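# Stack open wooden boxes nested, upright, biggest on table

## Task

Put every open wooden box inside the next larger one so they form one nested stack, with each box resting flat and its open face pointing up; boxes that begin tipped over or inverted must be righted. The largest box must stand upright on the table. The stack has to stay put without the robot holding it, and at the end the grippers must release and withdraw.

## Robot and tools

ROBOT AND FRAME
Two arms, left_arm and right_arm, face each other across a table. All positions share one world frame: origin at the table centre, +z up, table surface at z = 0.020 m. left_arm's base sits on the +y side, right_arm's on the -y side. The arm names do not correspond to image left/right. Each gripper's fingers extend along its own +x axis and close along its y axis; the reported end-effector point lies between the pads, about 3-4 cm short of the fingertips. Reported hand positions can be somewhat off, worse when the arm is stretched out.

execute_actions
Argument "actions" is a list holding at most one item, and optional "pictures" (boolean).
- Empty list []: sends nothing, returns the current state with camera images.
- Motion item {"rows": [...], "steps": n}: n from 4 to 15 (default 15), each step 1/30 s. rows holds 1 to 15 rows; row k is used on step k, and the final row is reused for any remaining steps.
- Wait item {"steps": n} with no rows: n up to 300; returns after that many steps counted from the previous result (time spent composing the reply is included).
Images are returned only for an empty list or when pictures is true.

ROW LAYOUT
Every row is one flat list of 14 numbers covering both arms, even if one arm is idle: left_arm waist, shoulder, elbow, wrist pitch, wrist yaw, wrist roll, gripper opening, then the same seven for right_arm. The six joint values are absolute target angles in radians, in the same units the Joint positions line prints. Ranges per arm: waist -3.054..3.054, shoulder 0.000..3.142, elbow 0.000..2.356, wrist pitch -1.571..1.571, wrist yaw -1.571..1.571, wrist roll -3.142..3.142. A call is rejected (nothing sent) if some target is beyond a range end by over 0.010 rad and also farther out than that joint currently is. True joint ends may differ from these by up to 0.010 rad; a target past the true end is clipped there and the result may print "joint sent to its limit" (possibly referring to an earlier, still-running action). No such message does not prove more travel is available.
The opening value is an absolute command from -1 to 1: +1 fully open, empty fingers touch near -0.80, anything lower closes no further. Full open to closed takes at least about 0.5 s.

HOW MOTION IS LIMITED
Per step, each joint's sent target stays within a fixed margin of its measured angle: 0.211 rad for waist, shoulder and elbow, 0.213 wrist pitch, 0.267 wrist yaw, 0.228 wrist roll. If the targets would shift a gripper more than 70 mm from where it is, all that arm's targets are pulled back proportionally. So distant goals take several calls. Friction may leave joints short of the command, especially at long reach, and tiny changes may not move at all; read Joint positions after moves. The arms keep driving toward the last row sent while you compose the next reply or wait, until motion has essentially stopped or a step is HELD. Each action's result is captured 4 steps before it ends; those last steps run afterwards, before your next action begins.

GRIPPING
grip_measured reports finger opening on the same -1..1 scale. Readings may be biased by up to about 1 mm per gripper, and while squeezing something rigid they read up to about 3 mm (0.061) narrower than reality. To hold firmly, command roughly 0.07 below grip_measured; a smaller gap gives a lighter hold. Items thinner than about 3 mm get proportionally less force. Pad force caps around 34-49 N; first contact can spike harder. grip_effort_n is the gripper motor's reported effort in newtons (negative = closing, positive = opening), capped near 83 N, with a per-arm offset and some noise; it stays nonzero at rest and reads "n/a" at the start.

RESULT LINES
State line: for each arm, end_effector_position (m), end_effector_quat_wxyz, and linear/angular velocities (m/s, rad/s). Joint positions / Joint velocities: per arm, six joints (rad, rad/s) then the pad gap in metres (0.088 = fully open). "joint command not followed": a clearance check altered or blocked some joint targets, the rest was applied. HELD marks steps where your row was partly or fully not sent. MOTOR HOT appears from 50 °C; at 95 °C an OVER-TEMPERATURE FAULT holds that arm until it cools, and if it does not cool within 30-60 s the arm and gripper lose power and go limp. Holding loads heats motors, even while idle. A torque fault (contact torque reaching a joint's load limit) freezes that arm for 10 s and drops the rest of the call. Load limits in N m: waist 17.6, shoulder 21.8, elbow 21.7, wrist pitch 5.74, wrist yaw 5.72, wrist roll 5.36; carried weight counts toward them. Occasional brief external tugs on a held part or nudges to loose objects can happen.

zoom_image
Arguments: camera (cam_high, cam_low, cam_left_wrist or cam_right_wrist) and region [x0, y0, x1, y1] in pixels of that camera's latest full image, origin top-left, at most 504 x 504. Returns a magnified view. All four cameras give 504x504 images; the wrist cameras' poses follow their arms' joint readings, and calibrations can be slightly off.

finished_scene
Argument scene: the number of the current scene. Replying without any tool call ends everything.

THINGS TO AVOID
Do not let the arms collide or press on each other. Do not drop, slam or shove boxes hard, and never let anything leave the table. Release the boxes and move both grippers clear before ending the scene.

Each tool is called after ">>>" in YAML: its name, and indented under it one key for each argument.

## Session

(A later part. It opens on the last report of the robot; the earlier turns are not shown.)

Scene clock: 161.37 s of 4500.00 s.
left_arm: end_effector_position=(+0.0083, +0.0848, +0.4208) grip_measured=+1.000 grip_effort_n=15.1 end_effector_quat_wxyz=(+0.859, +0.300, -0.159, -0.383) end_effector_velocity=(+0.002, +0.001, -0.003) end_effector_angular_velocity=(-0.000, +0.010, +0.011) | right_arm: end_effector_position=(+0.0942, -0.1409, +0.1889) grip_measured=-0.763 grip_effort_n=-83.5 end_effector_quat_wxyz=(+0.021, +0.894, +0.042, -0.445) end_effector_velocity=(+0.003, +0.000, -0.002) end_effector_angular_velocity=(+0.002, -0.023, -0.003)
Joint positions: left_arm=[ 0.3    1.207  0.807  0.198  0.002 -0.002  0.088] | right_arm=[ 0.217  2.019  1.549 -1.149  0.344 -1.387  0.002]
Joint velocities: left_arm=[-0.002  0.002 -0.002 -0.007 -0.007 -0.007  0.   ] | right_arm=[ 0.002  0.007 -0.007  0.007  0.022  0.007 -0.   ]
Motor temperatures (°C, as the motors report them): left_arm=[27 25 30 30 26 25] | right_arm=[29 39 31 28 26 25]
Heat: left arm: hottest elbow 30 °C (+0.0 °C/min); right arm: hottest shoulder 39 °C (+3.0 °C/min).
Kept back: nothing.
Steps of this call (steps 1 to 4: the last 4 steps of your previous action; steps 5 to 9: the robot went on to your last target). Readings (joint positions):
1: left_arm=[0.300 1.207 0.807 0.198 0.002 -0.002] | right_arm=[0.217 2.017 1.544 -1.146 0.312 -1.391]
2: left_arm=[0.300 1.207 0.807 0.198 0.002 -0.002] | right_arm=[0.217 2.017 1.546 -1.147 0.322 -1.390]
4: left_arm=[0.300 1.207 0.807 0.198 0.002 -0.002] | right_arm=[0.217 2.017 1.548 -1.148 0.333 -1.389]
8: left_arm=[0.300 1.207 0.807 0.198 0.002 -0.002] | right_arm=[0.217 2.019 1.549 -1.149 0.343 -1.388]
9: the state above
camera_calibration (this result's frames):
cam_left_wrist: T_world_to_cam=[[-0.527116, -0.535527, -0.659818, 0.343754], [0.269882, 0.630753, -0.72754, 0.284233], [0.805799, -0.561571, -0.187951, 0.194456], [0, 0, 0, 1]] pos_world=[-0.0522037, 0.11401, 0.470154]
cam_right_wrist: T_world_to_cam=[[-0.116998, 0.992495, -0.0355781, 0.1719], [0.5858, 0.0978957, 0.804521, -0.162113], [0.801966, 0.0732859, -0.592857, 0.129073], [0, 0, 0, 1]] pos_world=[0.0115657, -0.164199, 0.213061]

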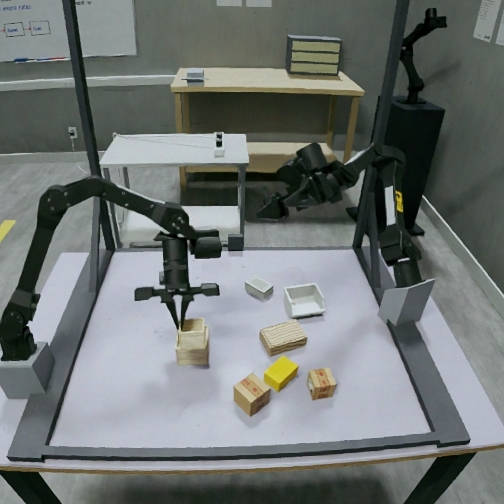

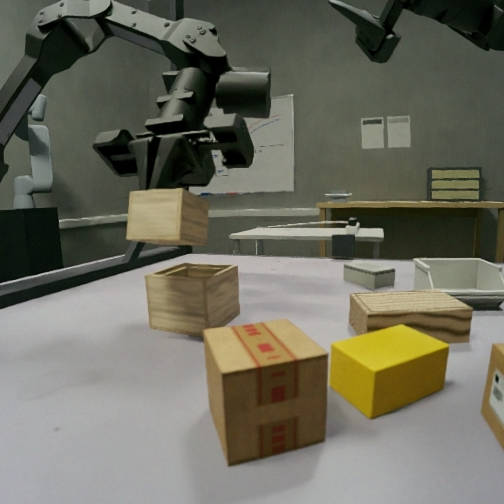

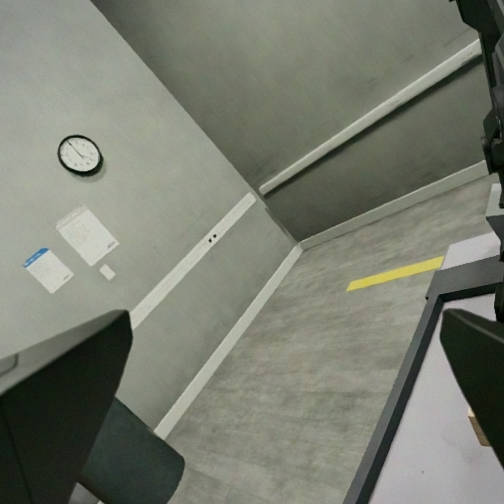

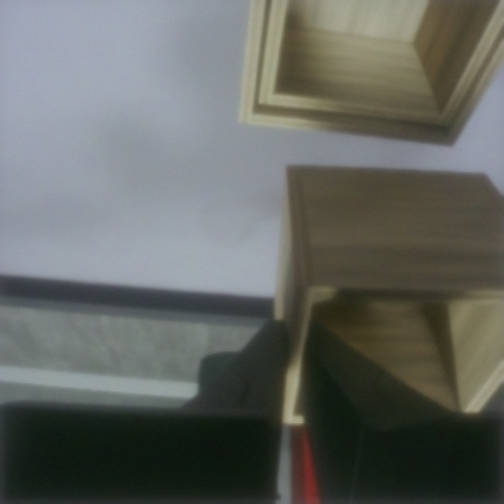

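>>> execute_actions:
  actions:
    - {"rows":[[0.3,1.2,0.8,0.2,0,0,1,0.30,2.06,1.545,-1.143,0.519,-1.283,-0.85]],"steps":15}

>>> execute_actions:
  actions:
    - {"steps":6}
  pictures: true

>>> zoom_image:
  camera: "cam_low"
  region: [90,150,290,350]

>>> zoom_image:
  camera: "cam_high"
  region: [130,290,250,390]

Scene clock: 162.33 s of 4500.00 s.
left_arm: end_effector_position=(+0.0083, +0.0848, +0.4208) grip_measured=+1.000 grip_effort_n=15.1 end_effector_quat_wxyz=(+0.859, +0.300, -0.159, -0.383) end_effector_velocity=(+0.001, +0.001, -0.005) end_effector_angular_velocity=(+0.007, +0.015, +0.000) | right_arm: end_effector_position=(+0.0851, -0.1379, +0.1864) grip_measured=-0.763 grip_effort_n=-83.5 end_effector_quat_wxyz=(+0.000, +0.926, +0.062, -0.373) end_effector_velocity=(+0.005, +0.004, +0.007) end_effector_angular_velocity=(+0.042, -0.057, -0.000)
Joint positions: left_arm=[ 0.3    1.207  0.807  0.198  0.002 -0.002  0.088] | right_arm=[ 0.299  2.047  1.549 -1.146  0.506 -1.29   0.002]
Joint velocities: left_arm=[-0.002 -0.002 -0.007 -0.007  0.007 -0.007  0.   ] | right_arm=[ 0.002 -0.002 -0.002  0.007  0.066  0.022 -0.   ]
Motor temperatures (°C, as the motors report them): left_arm=[27 25 30 30 26 25] | right_arm=[29 39 32 28 26 25]
Heat: left arm: hottest elbow 30 °C (+0.0 °C/min); right arm: hottest shoulder 39 °C (+3.0 °C/min).
Steps of this call (steps 1 to 18: the robot went on to your last target; steps 19 to 29: the first 11 steps of this action). Readings (joint positions):
19: left_arm=[0.300 1.207 0.807 0.198 0.002 -0.002] | right_arm=[0.221 2.022 1.549 -1.150 0.367 -1.373]
20: left_arm=[0.300 1.207 0.807 0.198 0.002 -0.002] | right_arm=[0.232 2.026 1.549 -1.150 0.414 -1.349]
22: left_arm=[0.300 1.207 0.807 0.198 0.002 -0.002] | right_arm=[0.261 2.035 1.549 -1.148 0.457 -1.321]
26: left_arm=[0.300 1.207 0.807 0.198 0.002 -0.002] | right_arm=[0.297 2.047 1.549 -1.146 0.493 -1.296]
29: the state above

Scene clock: 162.53 s of 4500.00 s.
left_arm: end_effector_position=(+0.0083, +0.0848, +0.4208) grip_measured=+1.000 grip_effort_n=15.1 end_effector_quat_wxyz=(+0.859, +0.300, -0.159, -0.383) end_effector_velocity=(-0.002, +0.000, -0.001) end_effector_angular_velocity=(-0.003, +0.006, +0.001) | right_arm: end_effector_position=(+0.0857, -0.1376, +0.1869) grip_measured=-0.763 grip_effort_n=-83.5 end_effector_quat_wxyz=(-0.002, +0.927, +0.063, -0.370) end_effector_velocity=(+0.005, -0.004, +0.001) end_effector_angular_velocity=(-0.025, -0.017, -0.008)
Joint positions: left_arm=[ 0.3    1.207  0.807  0.198  0.002 -0.002  0.088] | right_arm=[ 0.299  2.047  1.549 -1.145  0.512 -1.286  0.002]
Joint velocities: left_arm=[-0.007 -0.007 -0.002 -0.007 -0.007 -0.007  0.   ] | right_arm=[-0.007  0.002 -0.002 -0.022  0.007 -0.007 -0.   ]
Motor temperatures (°C, as the motors report them): left_arm=[27 25 30 30 26 25] | right_arm=[29 39 32 28 26 25]
Heat: left arm: hottest elbow 30 °C (+0.0 °C/min); right arm: hottest shoulder 39 °C (+3.0 °C/min).
Kept back: nothing.
Steps of this call (steps 1 to 4: the last 4 steps of your previous action; steps 5 to 6: the robot went on to your last target). Readings (joint positions):
1: left_arm=[0.300 1.207 0.807 0.198 0.002 -0.002] | right_arm=[0.299 2.047 1.549 -1.145 0.508 -1.289]
2: left_arm=[0.300 1.207 0.807 0.198 0.002 -0.002] | right_arm=[0.299 2.047 1.549 -1.145 0.509 -1.288]
4: left_arm=[0.300 1.207 0.807 0.198 0.002 -0.002] | right_arm=[0.299 2.047 1.549 -1.145 0.511 -1.287]
6: the state above
camera_calibration (this result's frames):
cam_left_wrist: T_world_to_cam=[[-0.527116, -0.535527, -0.659818, 0.343754], [0.269882, 0.630753, -0.72754, 0.284233], [0.805799, -0.561571, -0.187951, 0.194456], [0, 0, 0, 1]] pos_world=[-0.0522037, 0.11401, 0.470154]
cam_right_wrist: T_world_to_cam=[[-0.133155, 0.991042, 0.0102842, 0.160142], [0.448295, 0.0509711, 0.892431, -0.166896], [0.883913, 0.123442, -0.451066, 0.107849], [0, 0, 0, 1]] pos_world=[0.000812858, -0.163514, 0.195944]

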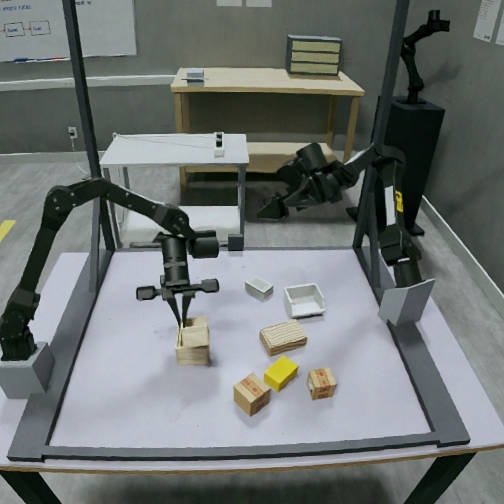

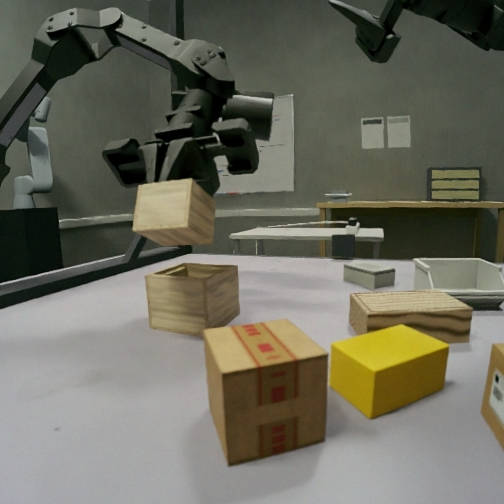

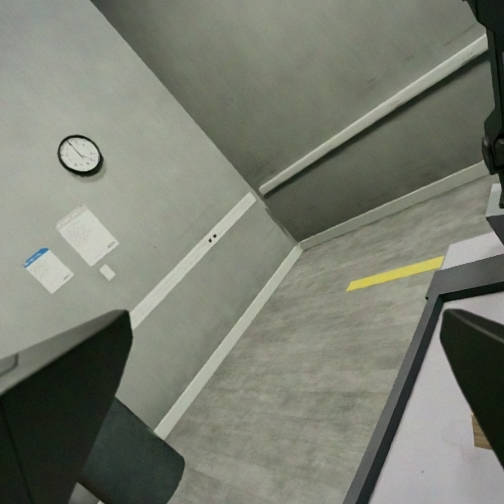

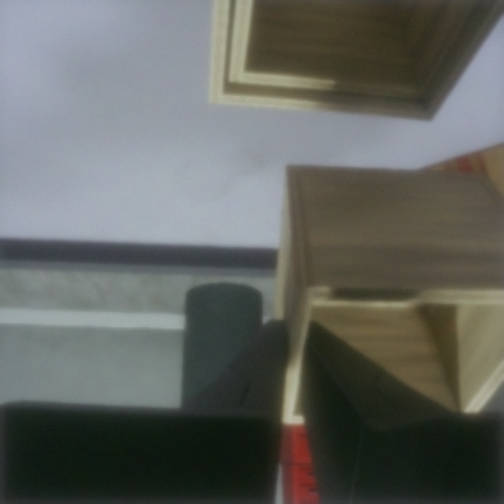

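Region (90, 150, 290, 350) of cam_low's 504x504 image, scaled by 2.520, with more detail than that image has.

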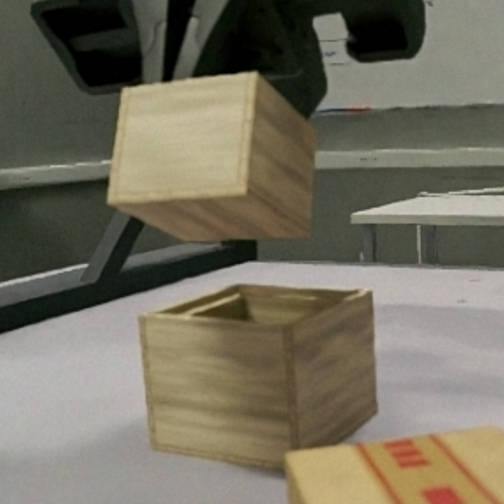

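Region (130, 290, 250, 390) of cam_high's 504x504 image, scaled by 4.200, with more detail than that image has.

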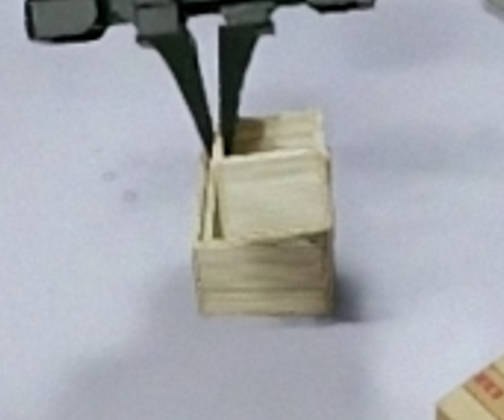

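>>> execute_actions:
  actions:
    - {"rows":[[0.3,1.2,0.8,0.2,0,0,1,0.14,1.98,1.453,-1.006,0.164,-1.384,-0.85]],"steps":15}

>>> execute_actions:
  actions:
    - {"steps":10}
  pictures: true

>>> zoom_image:
  camera: "cam_low"
  region: [90,150,290,350]

>>> zoom_image:
  camera: "cam_high"
  region: [130,290,250,390]

Scene clock: 163.60 s of 4500.00 s.
left_arm: end_effector_position=(+0.0083, +0.0848, +0.4208) grip_measured=+1.000 grip_effort_n=15.1 end_effector_quat_wxyz=(+0.859, +0.300, -0.159, -0.383) end_effector_velocity=(+0.003, +0.002, -0.001) end_effector_angular_velocity=(-0.003, +0.008, +0.015) | right_arm: end_effector_position=(+0.1040, -0.1351, +0.1744) grip_measured=-0.763 grip_effort_n=-83.5 end_effector_quat_wxyz=(-0.029, +0.853, +0.028, -0.520) end_effector_velocity=(-0.037, -0.000, -0.006) end_effector_angular_velocity=(+0.009, +0.175, +0.082)
Joint positions: left_arm=[ 0.3    1.207  0.807  0.198  0.002 -0.002  0.088] | right_arm=[ 0.139  1.993  1.469 -1.014  0.186 -1.378  0.002]
Joint velocities: left_arm=[ 0.002  0.002 -0.002 -0.007 -0.007 -0.007  0.   ] | right_arm=[ 0.032 -0.046 -0.027  0.051 -0.168 -0.037 -0.   ]
Motor temperatures (°C, as the motors report them): left_arm=[27 25 30 30 26 25] | right_arm=[29 39 31 28 26 25]
Heat: left arm: hottest elbow 30 °C (+0.0 °C/min); right arm: hottest shoulder 39 °C (+3.0 °C/min).
Steps of this call (steps 1 to 15: the robot went on to your last target; steps 16 to 21: nothing new was sent; steps 22 to 32: the first 11 steps of this action). Readings (joint positions):
22: left_arm=[0.300 1.207 0.807 0.198 0.002 -0.002] | right_arm=[0.292 2.042 1.541 -1.127 0.483 -1.299]
23: left_arm=[0.300 1.207 0.807 0.198 0.002 -0.002] | right_arm=[0.270 2.031 1.522 -1.088 0.407 -1.320]
25: left_arm=[0.300 1.207 0.807 0.198 0.002 -0.002] | right_arm=[0.210 2.015 1.496 -1.056 0.306 -1.347]
29: left_arm=[0.300 1.207 0.807 0.198 0.002 -0.002] | right_arm=[0.140 2.000 1.473 -1.023 0.215 -1.371]
32: the state above

Scene clock: 163.93 s of 4500.00 s.
left_arm: end_effector_position=(+0.0083, +0.0848, +0.4208) grip_measured=+1.000 grip_effort_n=15.1 end_effector_quat_wxyz=(+0.859, +0.300, -0.159, -0.383) end_effector_velocity=(+0.002, +0.003, -0.001) end_effector_angular_velocity=(-0.005, +0.006, +0.026) | right_arm: end_effector_position=(+0.1014, -0.1353, +0.1732) grip_measured=-0.763 grip_effort_n=-83.5 end_effector_quat_wxyz=(-0.028, +0.849, +0.030, -0.527) end_effector_velocity=(-0.002, +0.001, -0.001) end_effector_angular_velocity=(+0.000, +0.022, +0.006)
Joint positions: left_arm=[ 0.3    1.207  0.807  0.198  0.002 -0.002  0.088] | right_arm=[ 0.14   1.991  1.465 -1.009  0.169 -1.382  0.002]
Joint velocities: left_arm=[-0.002 -0.002  0.002 -0.022 -0.022 -0.007  0.   ] | right_arm=[-0.002 -0.002 -0.002  0.007 -0.022 -0.007  0.   ]
Motor temperatures (°C, as the motors report them): left_arm=[27 25 30 30 26 25] | right_arm=[29 39 31 28 26 25]
Heat: left arm: hottest elbow 30 °C (+0.0 °C/min); right arm: hottest shoulder 39 °C (+3.0 °C/min).
Kept back: nothing.
Steps of this call (steps 1 to 4: the last 4 steps of your previous action; steps 5 to 10: the robot went on to your last target). Readings (joint positions):
1: left_arm=[0.300 1.207 0.807 0.198 0.002 -0.002] | right_arm=[0.140 1.992 1.468 -1.013 0.181 -1.379]
2: left_arm=[0.300 1.207 0.807 0.198 0.002 -0.002] | right_arm=[0.140 1.991 1.468 -1.011 0.178 -1.379]
4: left_arm=[0.300 1.207 0.807 0.198 0.002 -0.002] | right_arm=[0.140 1.991 1.467 -1.010 0.174 -1.381]
8: left_arm=[0.300 1.207 0.807 0.198 0.002 -0.002] | right_arm=[0.140 1.991 1.465 -1.009 0.170 -1.381]
10: the state above
camera_calibration (this result's frames):
cam_left_wrist: T_world_to_cam=[[-0.527116, -0.535527, -0.659818, 0.343754], [0.269882, 0.630753, -0.72754, 0.284233], [0.805799, -0.561571, -0.187951, 0.194456], [0, 0, 0, 1]] pos_world=[-0.0522037, 0.11401, 0.470154]
cam_right_wrist: T_world_to_cam=[[-0.052648, 0.99746, 0.0479761, 0.146248], [0.731072, 0.00577117, 0.682276, -0.160239], [0.680266, 0.0709945, -0.729519, 0.149305], [0, 0, 0, 1]] pos_world=[0.0232789, -0.155552, 0.211232]

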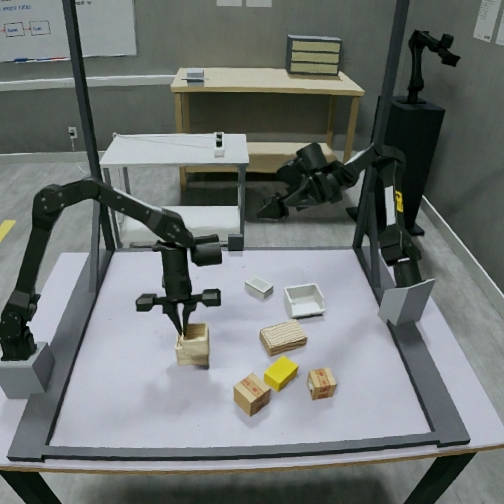

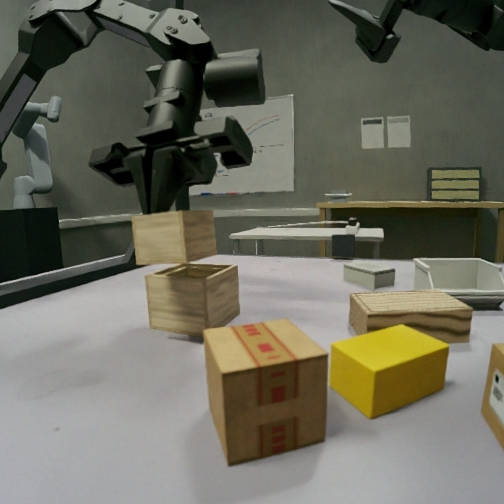

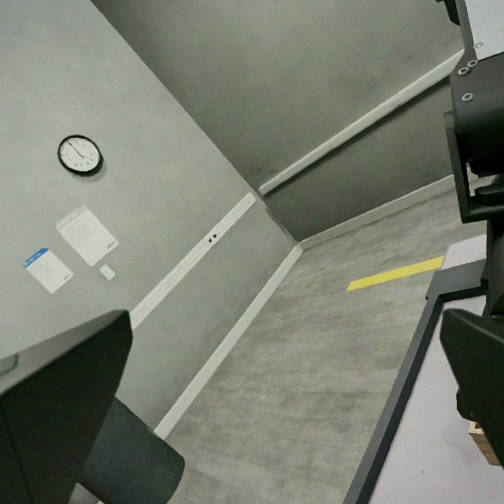

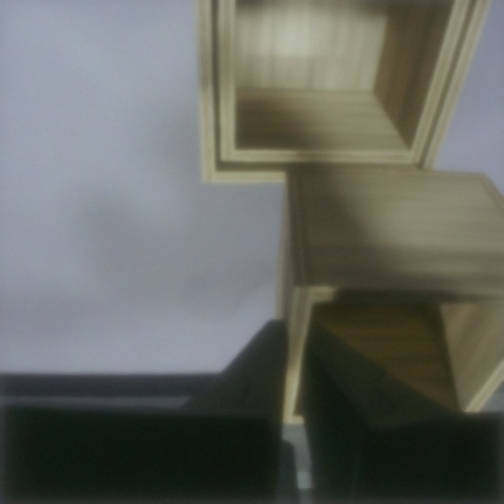

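Region (90, 150, 290, 350) of cam_low's 504x504 image, scaled by 2.520, with more detail than that image has.

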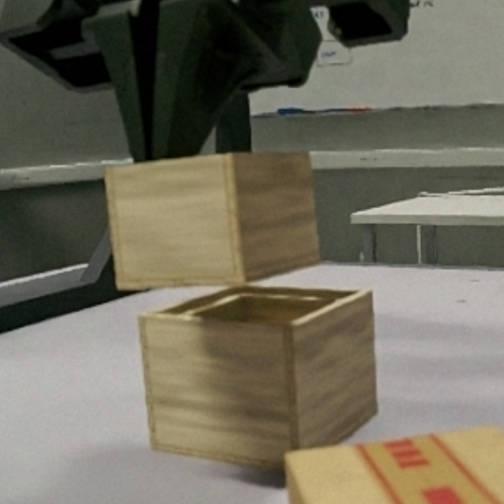

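Region (130, 290, 250, 390) of cam_high's 504x504 image, scaled by 4.200, with more detail than that image has.

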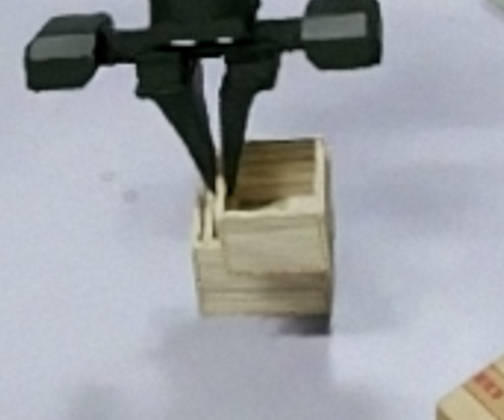

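>>> execute_actions:
  actions:
    - {"rows":[[0.3,1.2,0.8,0.2,0,0,1,0.255,2.03,1.572,-1.106,0.166,-1.281,-0.85]],"steps":15}

>>> execute_actions:
  actions:
    - {"steps":8}
  pictures: true

>>> zoom_image:
  camera: "cam_high"
  region: [130,290,250,390]

Scene clock: 164.87 s of 4500.00 s.
left_arm: end_effector_position=(+0.0083, +0.0848, +0.4208) grip_measured=+1.000 grip_effort_n=15.1 end_effector_quat_wxyz=(+0.859, +0.300, -0.159, -0.383) end_effector_velocity=(+0.003, +0.004, -0.003) end_effector_angular_velocity=(+0.002, +0.014, +0.021) | right_arm: end_effector_position=(+0.0538, -0.1378, +0.1741) grip_measured=-0.763 grip_effort_n=-83.5 end_effector_quat_wxyz=(-0.018, +0.848, +0.036, -0.529) end_effector_velocity=(+0.014, -0.010, -0.009) end_effector_angular_velocity=(-0.073, -0.019, -0.068)
Joint positions: left_arm=[ 0.3    1.207  0.807  0.198  0.002 -0.002  0.088] | right_arm=[ 0.256  2.012  1.559 -1.099  0.166 -1.288  0.002]
Joint velocities: left_arm=[ 0.002 -0.002 -0.002 -0.022 -0.007 -0.007  0.   ] | right_arm=[-0.022  0.042  0.012 -0.066 -0.007  0.022 -0.   ]
Motor temperatures (°C, as the motors report them): left_arm=[27 25 30 30 26 25] | right_arm=[29 39 31 28 26 25]
Heat: left arm: hottest elbow 30 °C (+0.0 °C/min); right arm: hottest shoulder 39 °C (+3.0 °C/min).
Steps of this call (steps 1 to 17: the robot went on to your last target; steps 18 to 28: the first 11 steps of this action). Readings (joint positions):
18: left_arm=[0.300 1.207 0.807 0.198 0.002 -0.002] | right_arm=[0.144 1.992 1.472 -1.019 0.169 -1.369]
19: left_arm=[0.300 1.207 0.807 0.198 0.002 -0.002] | right_arm=[0.157 1.998 1.489 -1.046 0.169 -1.347]
21: left_arm=[0.300 1.207 0.807 0.198 0.002 -0.002] | right_arm=[0.200 2.006 1.520 -1.068 0.169 -1.319]
25: left_arm=[0.300 1.207 0.807 0.198 0.002 -0.002] | right_arm=[0.254 2.009 1.554 -1.092 0.166 -1.294]
28: the state above

Scene clock: 165.13 s of 4500.00 s.
left_arm: end_effector_position=(+0.0083, +0.0848, +0.4208) grip_measured=+1.000 grip_effort_n=14.7 end_effector_quat_wxyz=(+0.859, +0.300, -0.159, -0.383) end_effector_velocity=(+0.001, +0.001, -0.001) end_effector_angular_velocity=(+0.007, -0.004, +0.009) | right_arm: end_effector_position=(+0.0548, -0.1383, +0.1730) grip_measured=-0.763 grip_effort_n=-83.5 end_effector_quat_wxyz=(-0.017, +0.848, +0.032, -0.528) end_effector_velocity=(+0.001, -0.002, +0.005) end_effector_angular_velocity=(-0.001, -0.009, -0.011)
Joint positions: left_arm=[ 0.3    1.207  0.807  0.198  0.002 -0.002  0.088] | right_arm=[ 0.255  2.017  1.56  -1.103  0.166 -1.284  0.002]
Joint velocities: left_arm=[-0.002 -0.002 -0.002 -0.007 -0.007  0.007  0.   ] | right_arm=[-0.002 -0.007  0.007 -0.022  0.007  0.007 -0.   ]
Motor temperatures (°C, as the motors report them): left_arm=[27 25 30 30 26 25] | right_arm=[29 39 32 28 26 25]
Heat: left arm: hottest elbow 30 °C (+0.0 °C/min); right arm: hottest shoulder 39 °C (+3.0 °C/min).
Kept back: nothing.
Steps of this call (steps 1 to 4: the last 4 steps of your previous action; steps 5 to 8: the robot went on to your last target). Readings (joint positions):
1: left_arm=[0.300 1.207 0.807 0.198 0.002 -0.002] | right_arm=[0.255 2.014 1.559 -1.100 0.166 -1.286]
2: left_arm=[0.300 1.207 0.807 0.198 0.002 -0.002] | right_arm=[0.255 2.015 1.559 -1.101 0.166 -1.286]
4: left_arm=[0.300 1.207 0.807 0.198 0.002 -0.002] | right_arm=[0.255 2.017 1.559 -1.103 0.166 -1.284]
8: the state above
camera_calibration (this result's frames):
cam_left_wrist: T_world_to_cam=[[-0.527116, -0.535527, -0.659818, 0.343754], [0.269882, 0.630753, -0.72754, 0.284233], [0.805799, -0.561571, -0.187951, 0.194456], [0, 0, 0, 1]] pos_world=[-0.0522037, 0.11401, 0.470154]
cam_right_wrist: T_world_to_cam=[[-0.0664984, 0.997247, 0.0328026, 0.150207], [0.732668, 0.0264861, 0.680071, -0.122884], [0.67733, 0.0692571, -0.732412, 0.181484], [0, 0, 0, 1]] pos_world=[-0.0229026, -0.159108, 0.211564]

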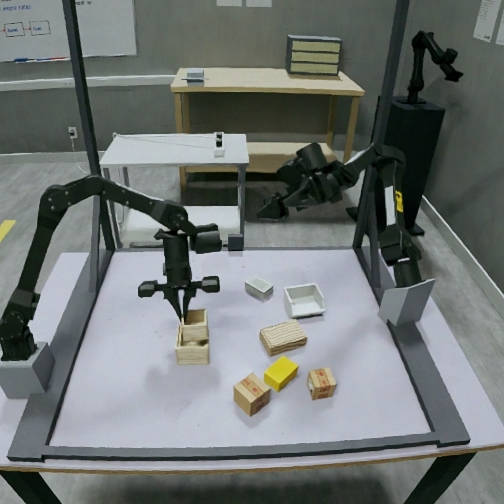

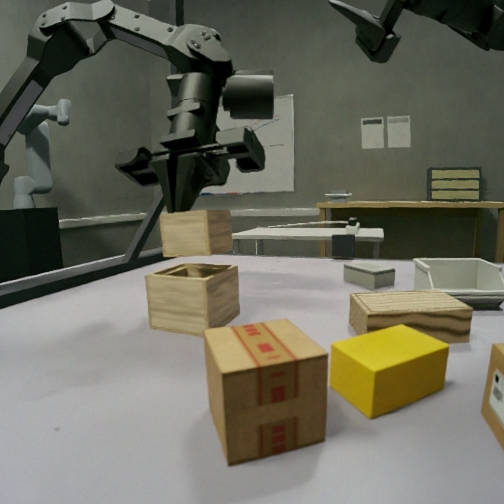

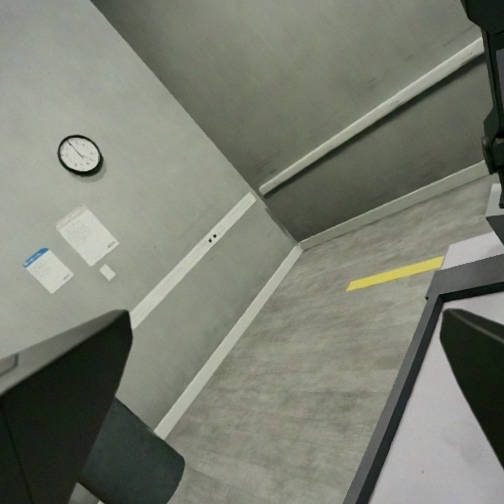

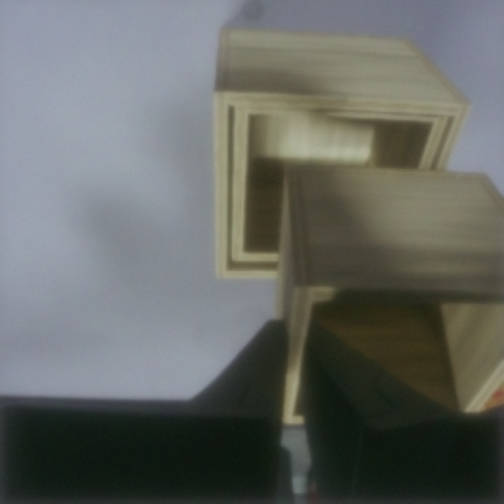

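Region (130, 290, 250, 390) of cam_high's 504x504 image, scaled by 4.200, with more detail than that image has.

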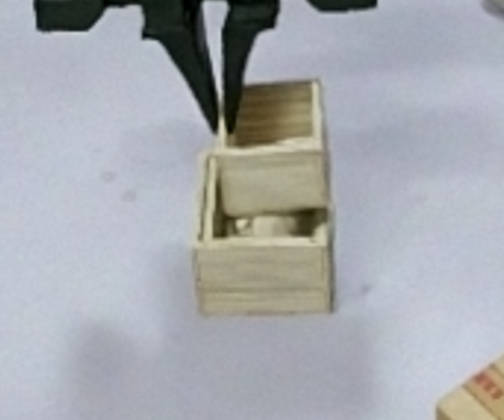

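>>> execute_actions:
  actions:
    - {"rows":[[0.3,1.2,0.8,0.2,0,0,1,0.30,2.04,1.49,-1.04,0.166,-1.24,-0.85]],"steps":15}

>>> execute_actions:
  actions:
    - {"steps":8}
  pictures: true

>>> zoom_image:
  camera: "cam_high"
  region: [130,290,250,390]

Scene clock: 166.10 s of 4500.00 s.
left_arm: end_effector_position=(+0.0083, +0.0848, +0.4208) grip_measured=+1.000 grip_effort_n=15.1 end_effector_quat_wxyz=(+0.859, +0.300, -0.159, -0.383) end_effector_velocity=(-0.001, +0.000, -0.003) end_effector_angular_velocity=(+0.005, +0.013, -0.003) | right_arm: end_effector_position=(+0.0462, -0.1454, +0.1513) grip_measured=-0.763 grip_effort_n=-83.5 end_effector_quat_wxyz=(-0.015, +0.849, +0.032, -0.528) end_effector_velocity=(-0.005, +0.013, -0.001) end_effector_angular_velocity=(+0.061, +0.030, +0.009)
Joint positions: left_arm=[ 0.3    1.207  0.807  0.198  0.002 -0.002  0.088] | right_arm=[ 0.298  2.03   1.505 -1.045  0.166 -1.244  0.002]
Joint velocities: left_arm=[-0.002 -0.002 -0.002 -0.007  0.007 -0.007  0.   ] | right_arm=[-0.002 -0.002 -0.002  0.066 -0.007  0.007  0.   ]
Motor temperatures (°C, as the motors report them): left_arm=[27 25 30 30 26 25] | right_arm=[29 39 32 28 26 25]
Heat: left arm: hottest elbow 30 °C (+0.0 °C/min); right arm: hottest shoulder 39 °C (+3.0 °C/min).
Steps of this call (steps 1 to 15: the robot went on to your last target; steps 16 to 18: nothing new was sent; steps 19 to 29: the first 11 steps of this action). Readings (joint positions):
19: left_arm=[0.300 1.207 0.807 0.198 0.002 -0.002] | right_arm=[0.256 2.017 1.558 -1.099 0.166 -1.278]
20: left_arm=[0.300 1.207 0.807 0.198 0.002 -0.002] | right_arm=[0.261 2.017 1.548 -1.082 0.166 -1.268]
22: left_arm=[0.300 1.207 0.807 0.198 0.002 -0.002] | right_arm=[0.277 2.020 1.531 -1.063 0.166 -1.256]
26: left_arm=[0.300 1.207 0.807 0.198 0.002 -0.002] | right_arm=[0.297 2.029 1.507 -1.050 0.166 -1.247]
29: the state above

Scene clock: 166.37 s of 4500.00 s.
left_arm: end_effector_position=(+0.0083, +0.0848, +0.4208) grip_measured=+1.000 grip_effort_n=15.1 end_effector_quat_wxyz=(+0.859, +0.300, -0.159, -0.383) end_effector_velocity=(+0.002, +0.001, +0.001) end_effector_angular_velocity=(-0.016, -0.004, +0.013) | right_arm: end_effector_position=(+0.0462, -0.1453, +0.1510) grip_measured=-0.763 grip_effort_n=-83.5 end_effector_quat_wxyz=(-0.016, +0.848, +0.032, -0.528) end_effector_velocity=(+0.000, -0.004, -0.003) end_effector_angular_velocity=(-0.028, -0.000, +0.017)
Joint positions: left_arm=[ 0.3    1.207  0.807  0.198  0.002 -0.002  0.088] | right_arm=[ 0.298  2.03   1.504 -1.043  0.166 -1.242  0.002]
Joint velocities: left_arm=[-0.002  0.002 -0.002  0.007 -0.022 -0.007  0.   ] | right_arm=[ 0.002  0.002 -0.007 -0.007 -0.007 -0.022 -0.   ]
Motor temperatures (°C, as the motors report them): left_arm=[27 25 30 30 26 25] | right_arm=[29 39 32 28 26 25]
Heat: left arm: hottest elbow 30 °C (+0.0 °C/min); right arm: hottest shoulder 39 °C (+2.0 °C/min).
Kept back: nothing.
Steps of this call (steps 1 to 4: the last 4 steps of your previous action; steps 5 to 8: the robot went on to your last target). Readings (joint positions):
1: left_arm=[0.300 1.207 0.807 0.198 0.002 -0.002] | right_arm=[0.298 2.030 1.504 -1.044 0.166 -1.243]
2: left_arm=[0.300 1.207 0.807 0.198 0.002 -0.002] | right_arm=[0.298 2.030 1.504 -1.044 0.166 -1.243]
4: left_arm=[0.300 1.207 0.807 0.198 0.002 -0.002] | right_arm=[0.298 2.030 1.504 -1.043 0.166 -1.243]
8: the state above
camera_calibration (this result's frames):
cam_left_wrist: T_world_to_cam=[[-0.527116, -0.535527, -0.659818, 0.343754], [0.269882, 0.630753, -0.72754, 0.284233], [0.805799, -0.561571, -0.187951, 0.194456], [0, 0, 0, 1]] pos_world=[-0.0522037, 0.11401, 0.470154]
cam_right_wrist: T_world_to_cam=[[-0.0678266, 0.997247, 0.0299656, 0.157859], [0.732279, 0.029361, 0.680372, -0.101018], [0.677619, 0.0680905, -0.732254, 0.171426], [0, 0, 0, 1]] pos_world=[-0.0314815, -0.166131, 0.189527]

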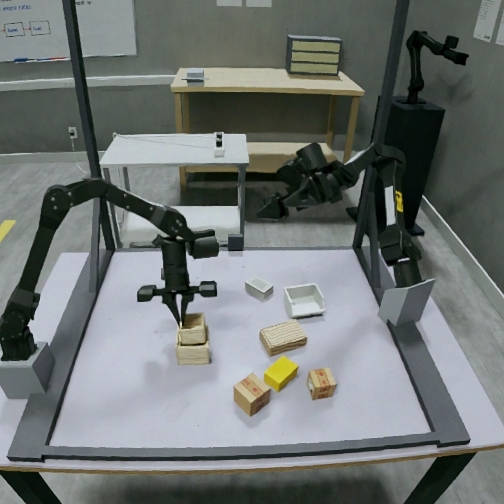

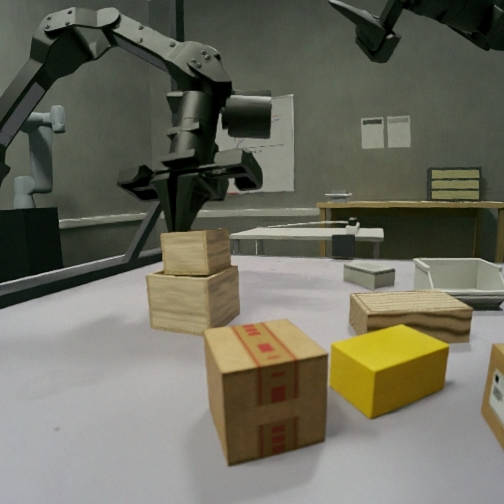

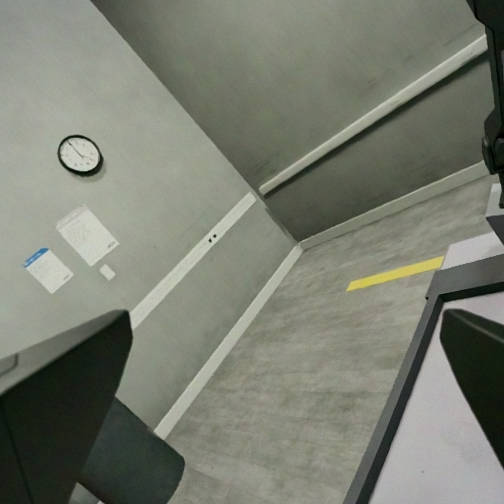

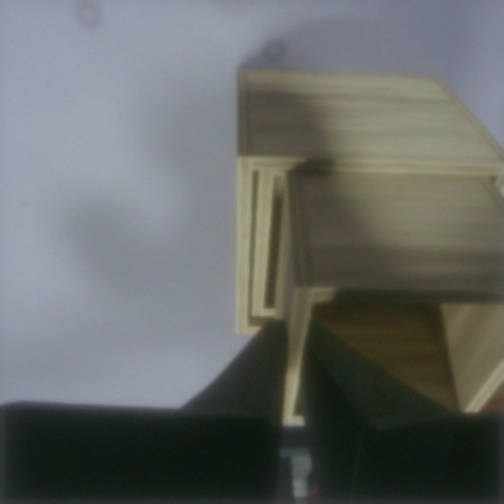

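Region (130, 290, 250, 390) of cam_high's 504x504 image, scaled by 4.200, with more detail than that image has.

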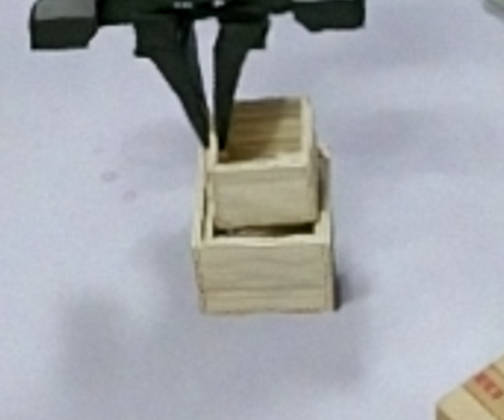

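>>> execute_actions:
  actions:
    - {"rows":[[0.3,1.2,0.8,0.2,0,0,1,0.27,2.03,1.50,-1.043,0.166,-1.255,-0.85],[0.3,1.2,0.8,0.2,0,0,1,0.27,2.03,1.50,-1.043,0.166,-1.255,-0.85],[0.3,1.2,0.8,0.2,0,0,1,0.27,2.03,1.50,-1.043,0.166,-1.255,-0.85],[0.3,1.2,0.8,0.2,0,0,1,0.27,2.03,1.50,-1.043,0.166,-1.255,-0.85],[0.3,1.2,0.8,0.2,0,0,1,0.28,2.03,1.50,-1.043,0.166,-1.255,-0.85]],"steps":12}
  pictures: true

>>> zoom_image:
  camera: "cam_high"
  region: [130,290,250,390]

Scene clock: 166.83 s of 4500.00 s.
left_arm: end_effector_position=(+0.0083, +0.0848, +0.4208) grip_measured=+1.000 grip_effort_n=15.1 end_effector_quat_wxyz=(+0.859, +0.300, -0.159, -0.383) end_effector_velocity=(+0.001, +0.001, -0.005) end_effector_angular_velocity=(-0.002, +0.026, -0.001) | right_arm: end_effector_position=(+0.0533, -0.1433, +0.1532) grip_measured=-0.763 grip_effort_n=-83.5 end_effector_quat_wxyz=(-0.020, +0.849, +0.027, -0.528) end_effector_velocity=(-0.002, +0.000, -0.001) end_effector_angular_velocity=(-0.006, +0.008, +0.024)
Joint positions: left_arm=[ 0.3    1.207  0.807  0.198  0.002 -0.002  0.088] | right_arm=[ 0.277  2.03   1.504 -1.043  0.166 -1.251  0.002]
Joint velocities: left_arm=[-0.002 -0.002 -0.007 -0.007  0.007 -0.022  0.   ] | right_arm=[ 0.002 -0.002 -0.002  0.007 -0.007 -0.022 -0.   ]
Motor temperatures (°C, as the motors report them): left_arm=[27 25 30 31 26 25] | right_arm=[29 39 32 28 26 25]
Heat: left arm: hottest wrist pitch 31 °C (+1.0 °C/min); right arm: hottest shoulder 39 °C (+2.0 °C/min).
Steps of this call (steps 1 to 6: the robot went on to your last target; steps 7 to 14: the first 8 steps of this action). Readings (joint positions):
7: left_arm=[0.300 1.207 0.807 0.198 0.002 -0.002] | right_arm=[0.297 2.030 1.504 -1.043 0.166 -1.242]
8: left_arm=[0.300 1.207 0.807 0.198 0.002 -0.002] | right_arm=[0.294 2.030 1.504 -1.043 0.166 -1.244]
10: left_arm=[0.300 1.207 0.807 0.198 0.002 -0.002] | right_arm=[0.285 2.030 1.504 -1.043 0.166 -1.248]
14: the state above
camera_calibration (this result's frames):
cam_left_wrist: T_world_to_cam=[[-0.527116, -0.535527, -0.659818, 0.343754], [0.269882, 0.630753, -0.72754, 0.284233], [0.805799, -0.561571, -0.187951, 0.194456], [0, 0, 0, 1]] pos_world=[-0.0522037, 0.11401, 0.470154]
cam_right_wrist: T_world_to_cam=[[-0.0565119, 0.997876, 0.0324106, 0.155293], [0.732414, 0.0193731, 0.680583, -0.109219], [0.67851, 0.062199, -0.731953, 0.167192], [0, 0, 0, 1]] pos_world=[-0.0246717, -0.163246, 0.191676]

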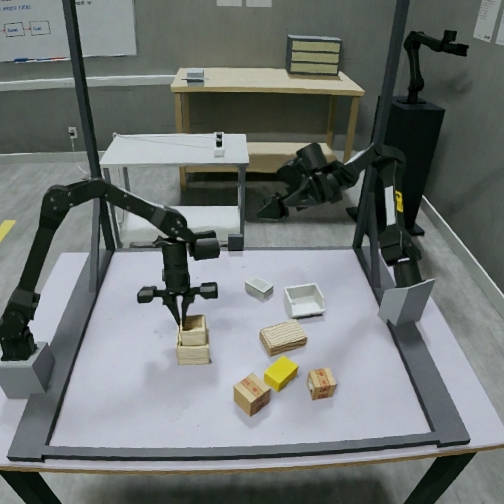

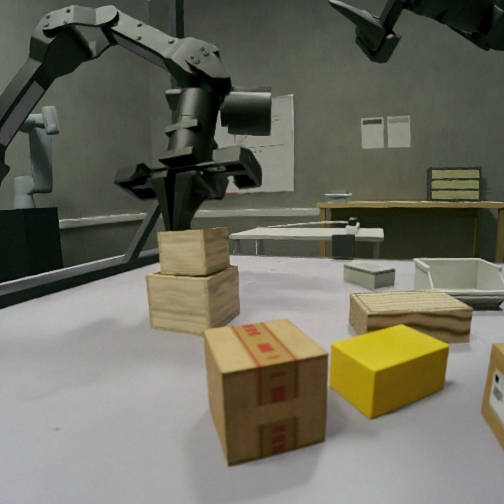

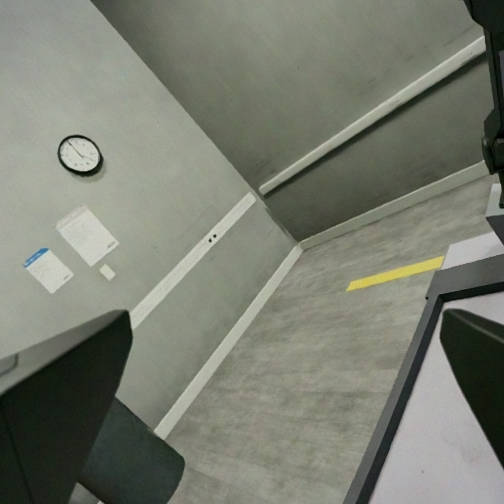

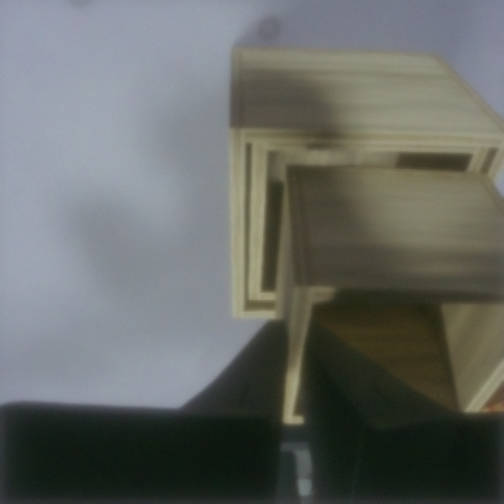

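Region (130, 290, 250, 390) of cam_high's 504x504 image, scaled by 4.200, with more detail than that image has.

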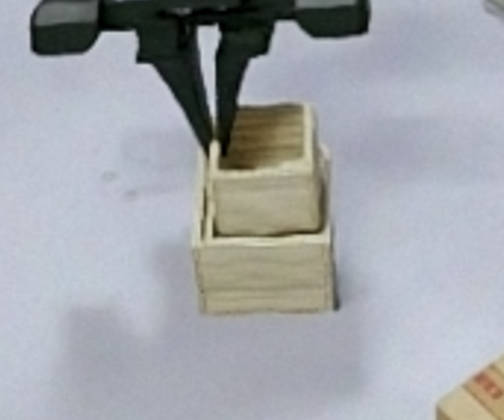

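>>> execute_actions:
  actions:
    - {"rows":[[0.3,1.2,0.8,0.2,0,0,1,0.30,2.05,1.48,-1.02,0.166,-1.245,-0.85],[0.3,1.2,0.8,0.2,0,0,1,0.30,2.05,1.48,-1.02,0.166,-1.245,-0.85],[0.3,1.2,0.8,0.2,0,0,1,0.30,2.05,1.48,-1.02,0.166,-1.245,-0.85],[0.3,1.2,0.8,0.2,0,0,1,0.30,2.05,1.48,-1.02,0.166,-1.245,-0.85],[0.3,1.2,0.8,0.2,0,0,1,0.30,2.05,1.48,-1.02,0.166,-1.245,-0.85],[0.3,1.2,0.8,0.2,0,0,1,0.302,2.058,1.44,-0.975,0.166,-1.235,-0.85]],"steps":14}
  pictures: true

>>> zoom_image:
  camera: "cam_high"
  region: [130,290,250,390]

Scene clock: 167.53 s of 4500.00 s.
left_arm: end_effector_position=(+0.0083, +0.0848, +0.4208) grip_measured=+1.000 grip_effort_n=15.1 end_effector_quat_wxyz=(+0.859, +0.300, -0.159, -0.383) end_effector_velocity=(-0.001, -0.000, +0.001) end_effector_angular_velocity=(-0.021, +0.010, -0.002) | right_arm: end_effector_position=(+0.0495, -0.1445, +0.1419) grip_measured=-0.763 grip_effort_n=-83.5 end_effector_quat_wxyz=(-0.022, +0.847, +0.034, -0.530) end_effector_velocity=(+0.007, +0.002, -0.010) end_effector_angular_velocity=(+0.048, -0.009, -0.026)
Joint positions: left_arm=[ 0.3    1.207  0.807  0.198  0.002 -0.002  0.088] | right_arm=[ 0.296  2.033  1.468 -0.992  0.167 -1.238  0.002]
Joint velocities: left_arm=[-0.002 -0.002 -0.002  0.007 -0.007 -0.022  0.   ] | right_arm=[-0.002 -0.002 -0.056  0.081  0.022  0.037 -0.   ]
Motor temperatures (°C, as the motors report them): left_arm=[27 25 30 31 26 25] | right_arm=[29 39 31 28 26 25]
Heat: left arm: hottest wrist pitch 31 °C (+1.0 °C/min); right arm: hottest shoulder 39 °C (+2.0 °C/min).
Steps of this call (steps 1 to 4: the last 4 steps of your previous action; steps 5 to 11: the robot went on to your last target; steps 12 to 21: the first 10 steps of this action). Readings (joint positions):
12: left_arm=[0.300 1.207 0.807 0.198 0.002 -0.002] | right_arm=[0.278 2.030 1.503 -1.042 0.166 -1.253]
13: left_arm=[0.300 1.207 0.807 0.198 0.002 -0.002] | right_arm=[0.280 2.030 1.501 -1.037 0.166 -1.252]
15: left_arm=[0.300 1.207 0.807 0.198 0.002 -0.002] | right_arm=[0.288 2.031 1.498 -1.030 0.166 -1.251]
19: left_arm=[0.300 1.207 0.807 0.198 0.002 -0.002] | right_arm=[0.296 2.033 1.476 -1.001 0.166 -1.241]
21: the state above
camera_calibration (this result's frames):
cam_left_wrist: T_world_to_cam=[[-0.527116, -0.535527, -0.659818, 0.343754], [0.269882, 0.630753, -0.72754, 0.284233], [0.805799, -0.561571, -0.187951, 0.194456], [0, 0, 0, 1]] pos_world=[-0.0522037, 0.11401, 0.470154]
cam_right_wrist: T_world_to_cam=[[-0.0657181, 0.996863, 0.0441054, 0.155301], [0.735189, 0.018487, 0.67761, -0.0985639], [0.674669, 0.0769571, -0.734098, 0.164212], [0, 0, 0, 1]] pos_world=[-0.0281195, -0.165629, 0.180486]

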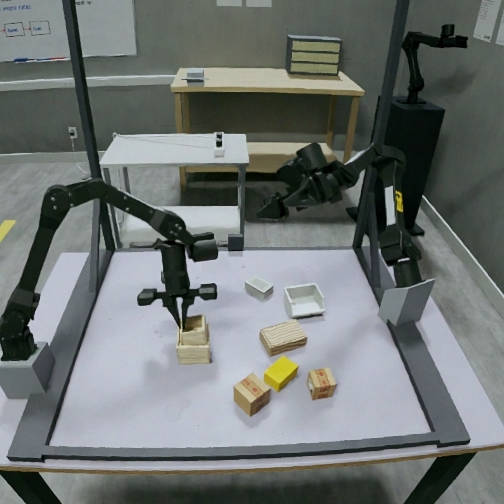

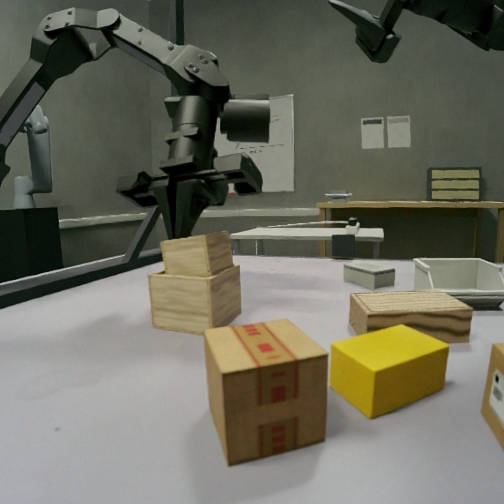

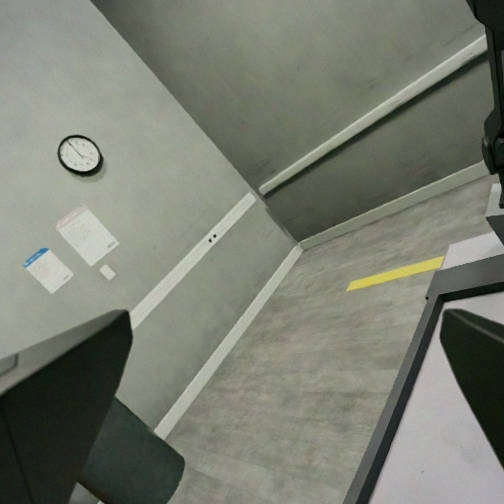

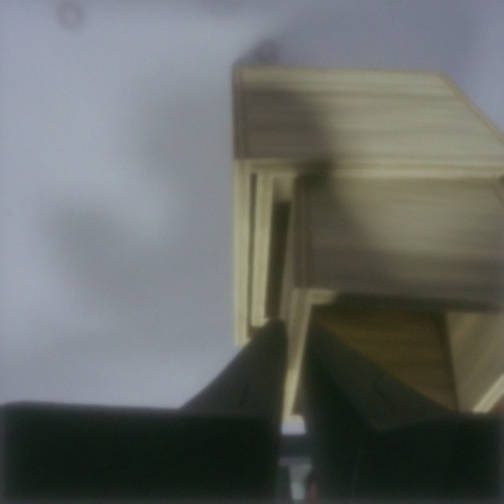

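Region (130, 290, 250, 390) of cam_high's 504x504 image, scaled by 4.200, with more detail than that image has.

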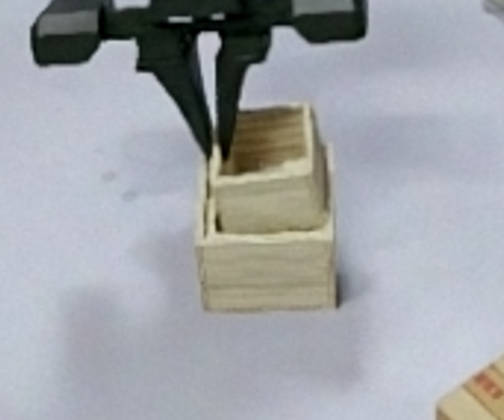

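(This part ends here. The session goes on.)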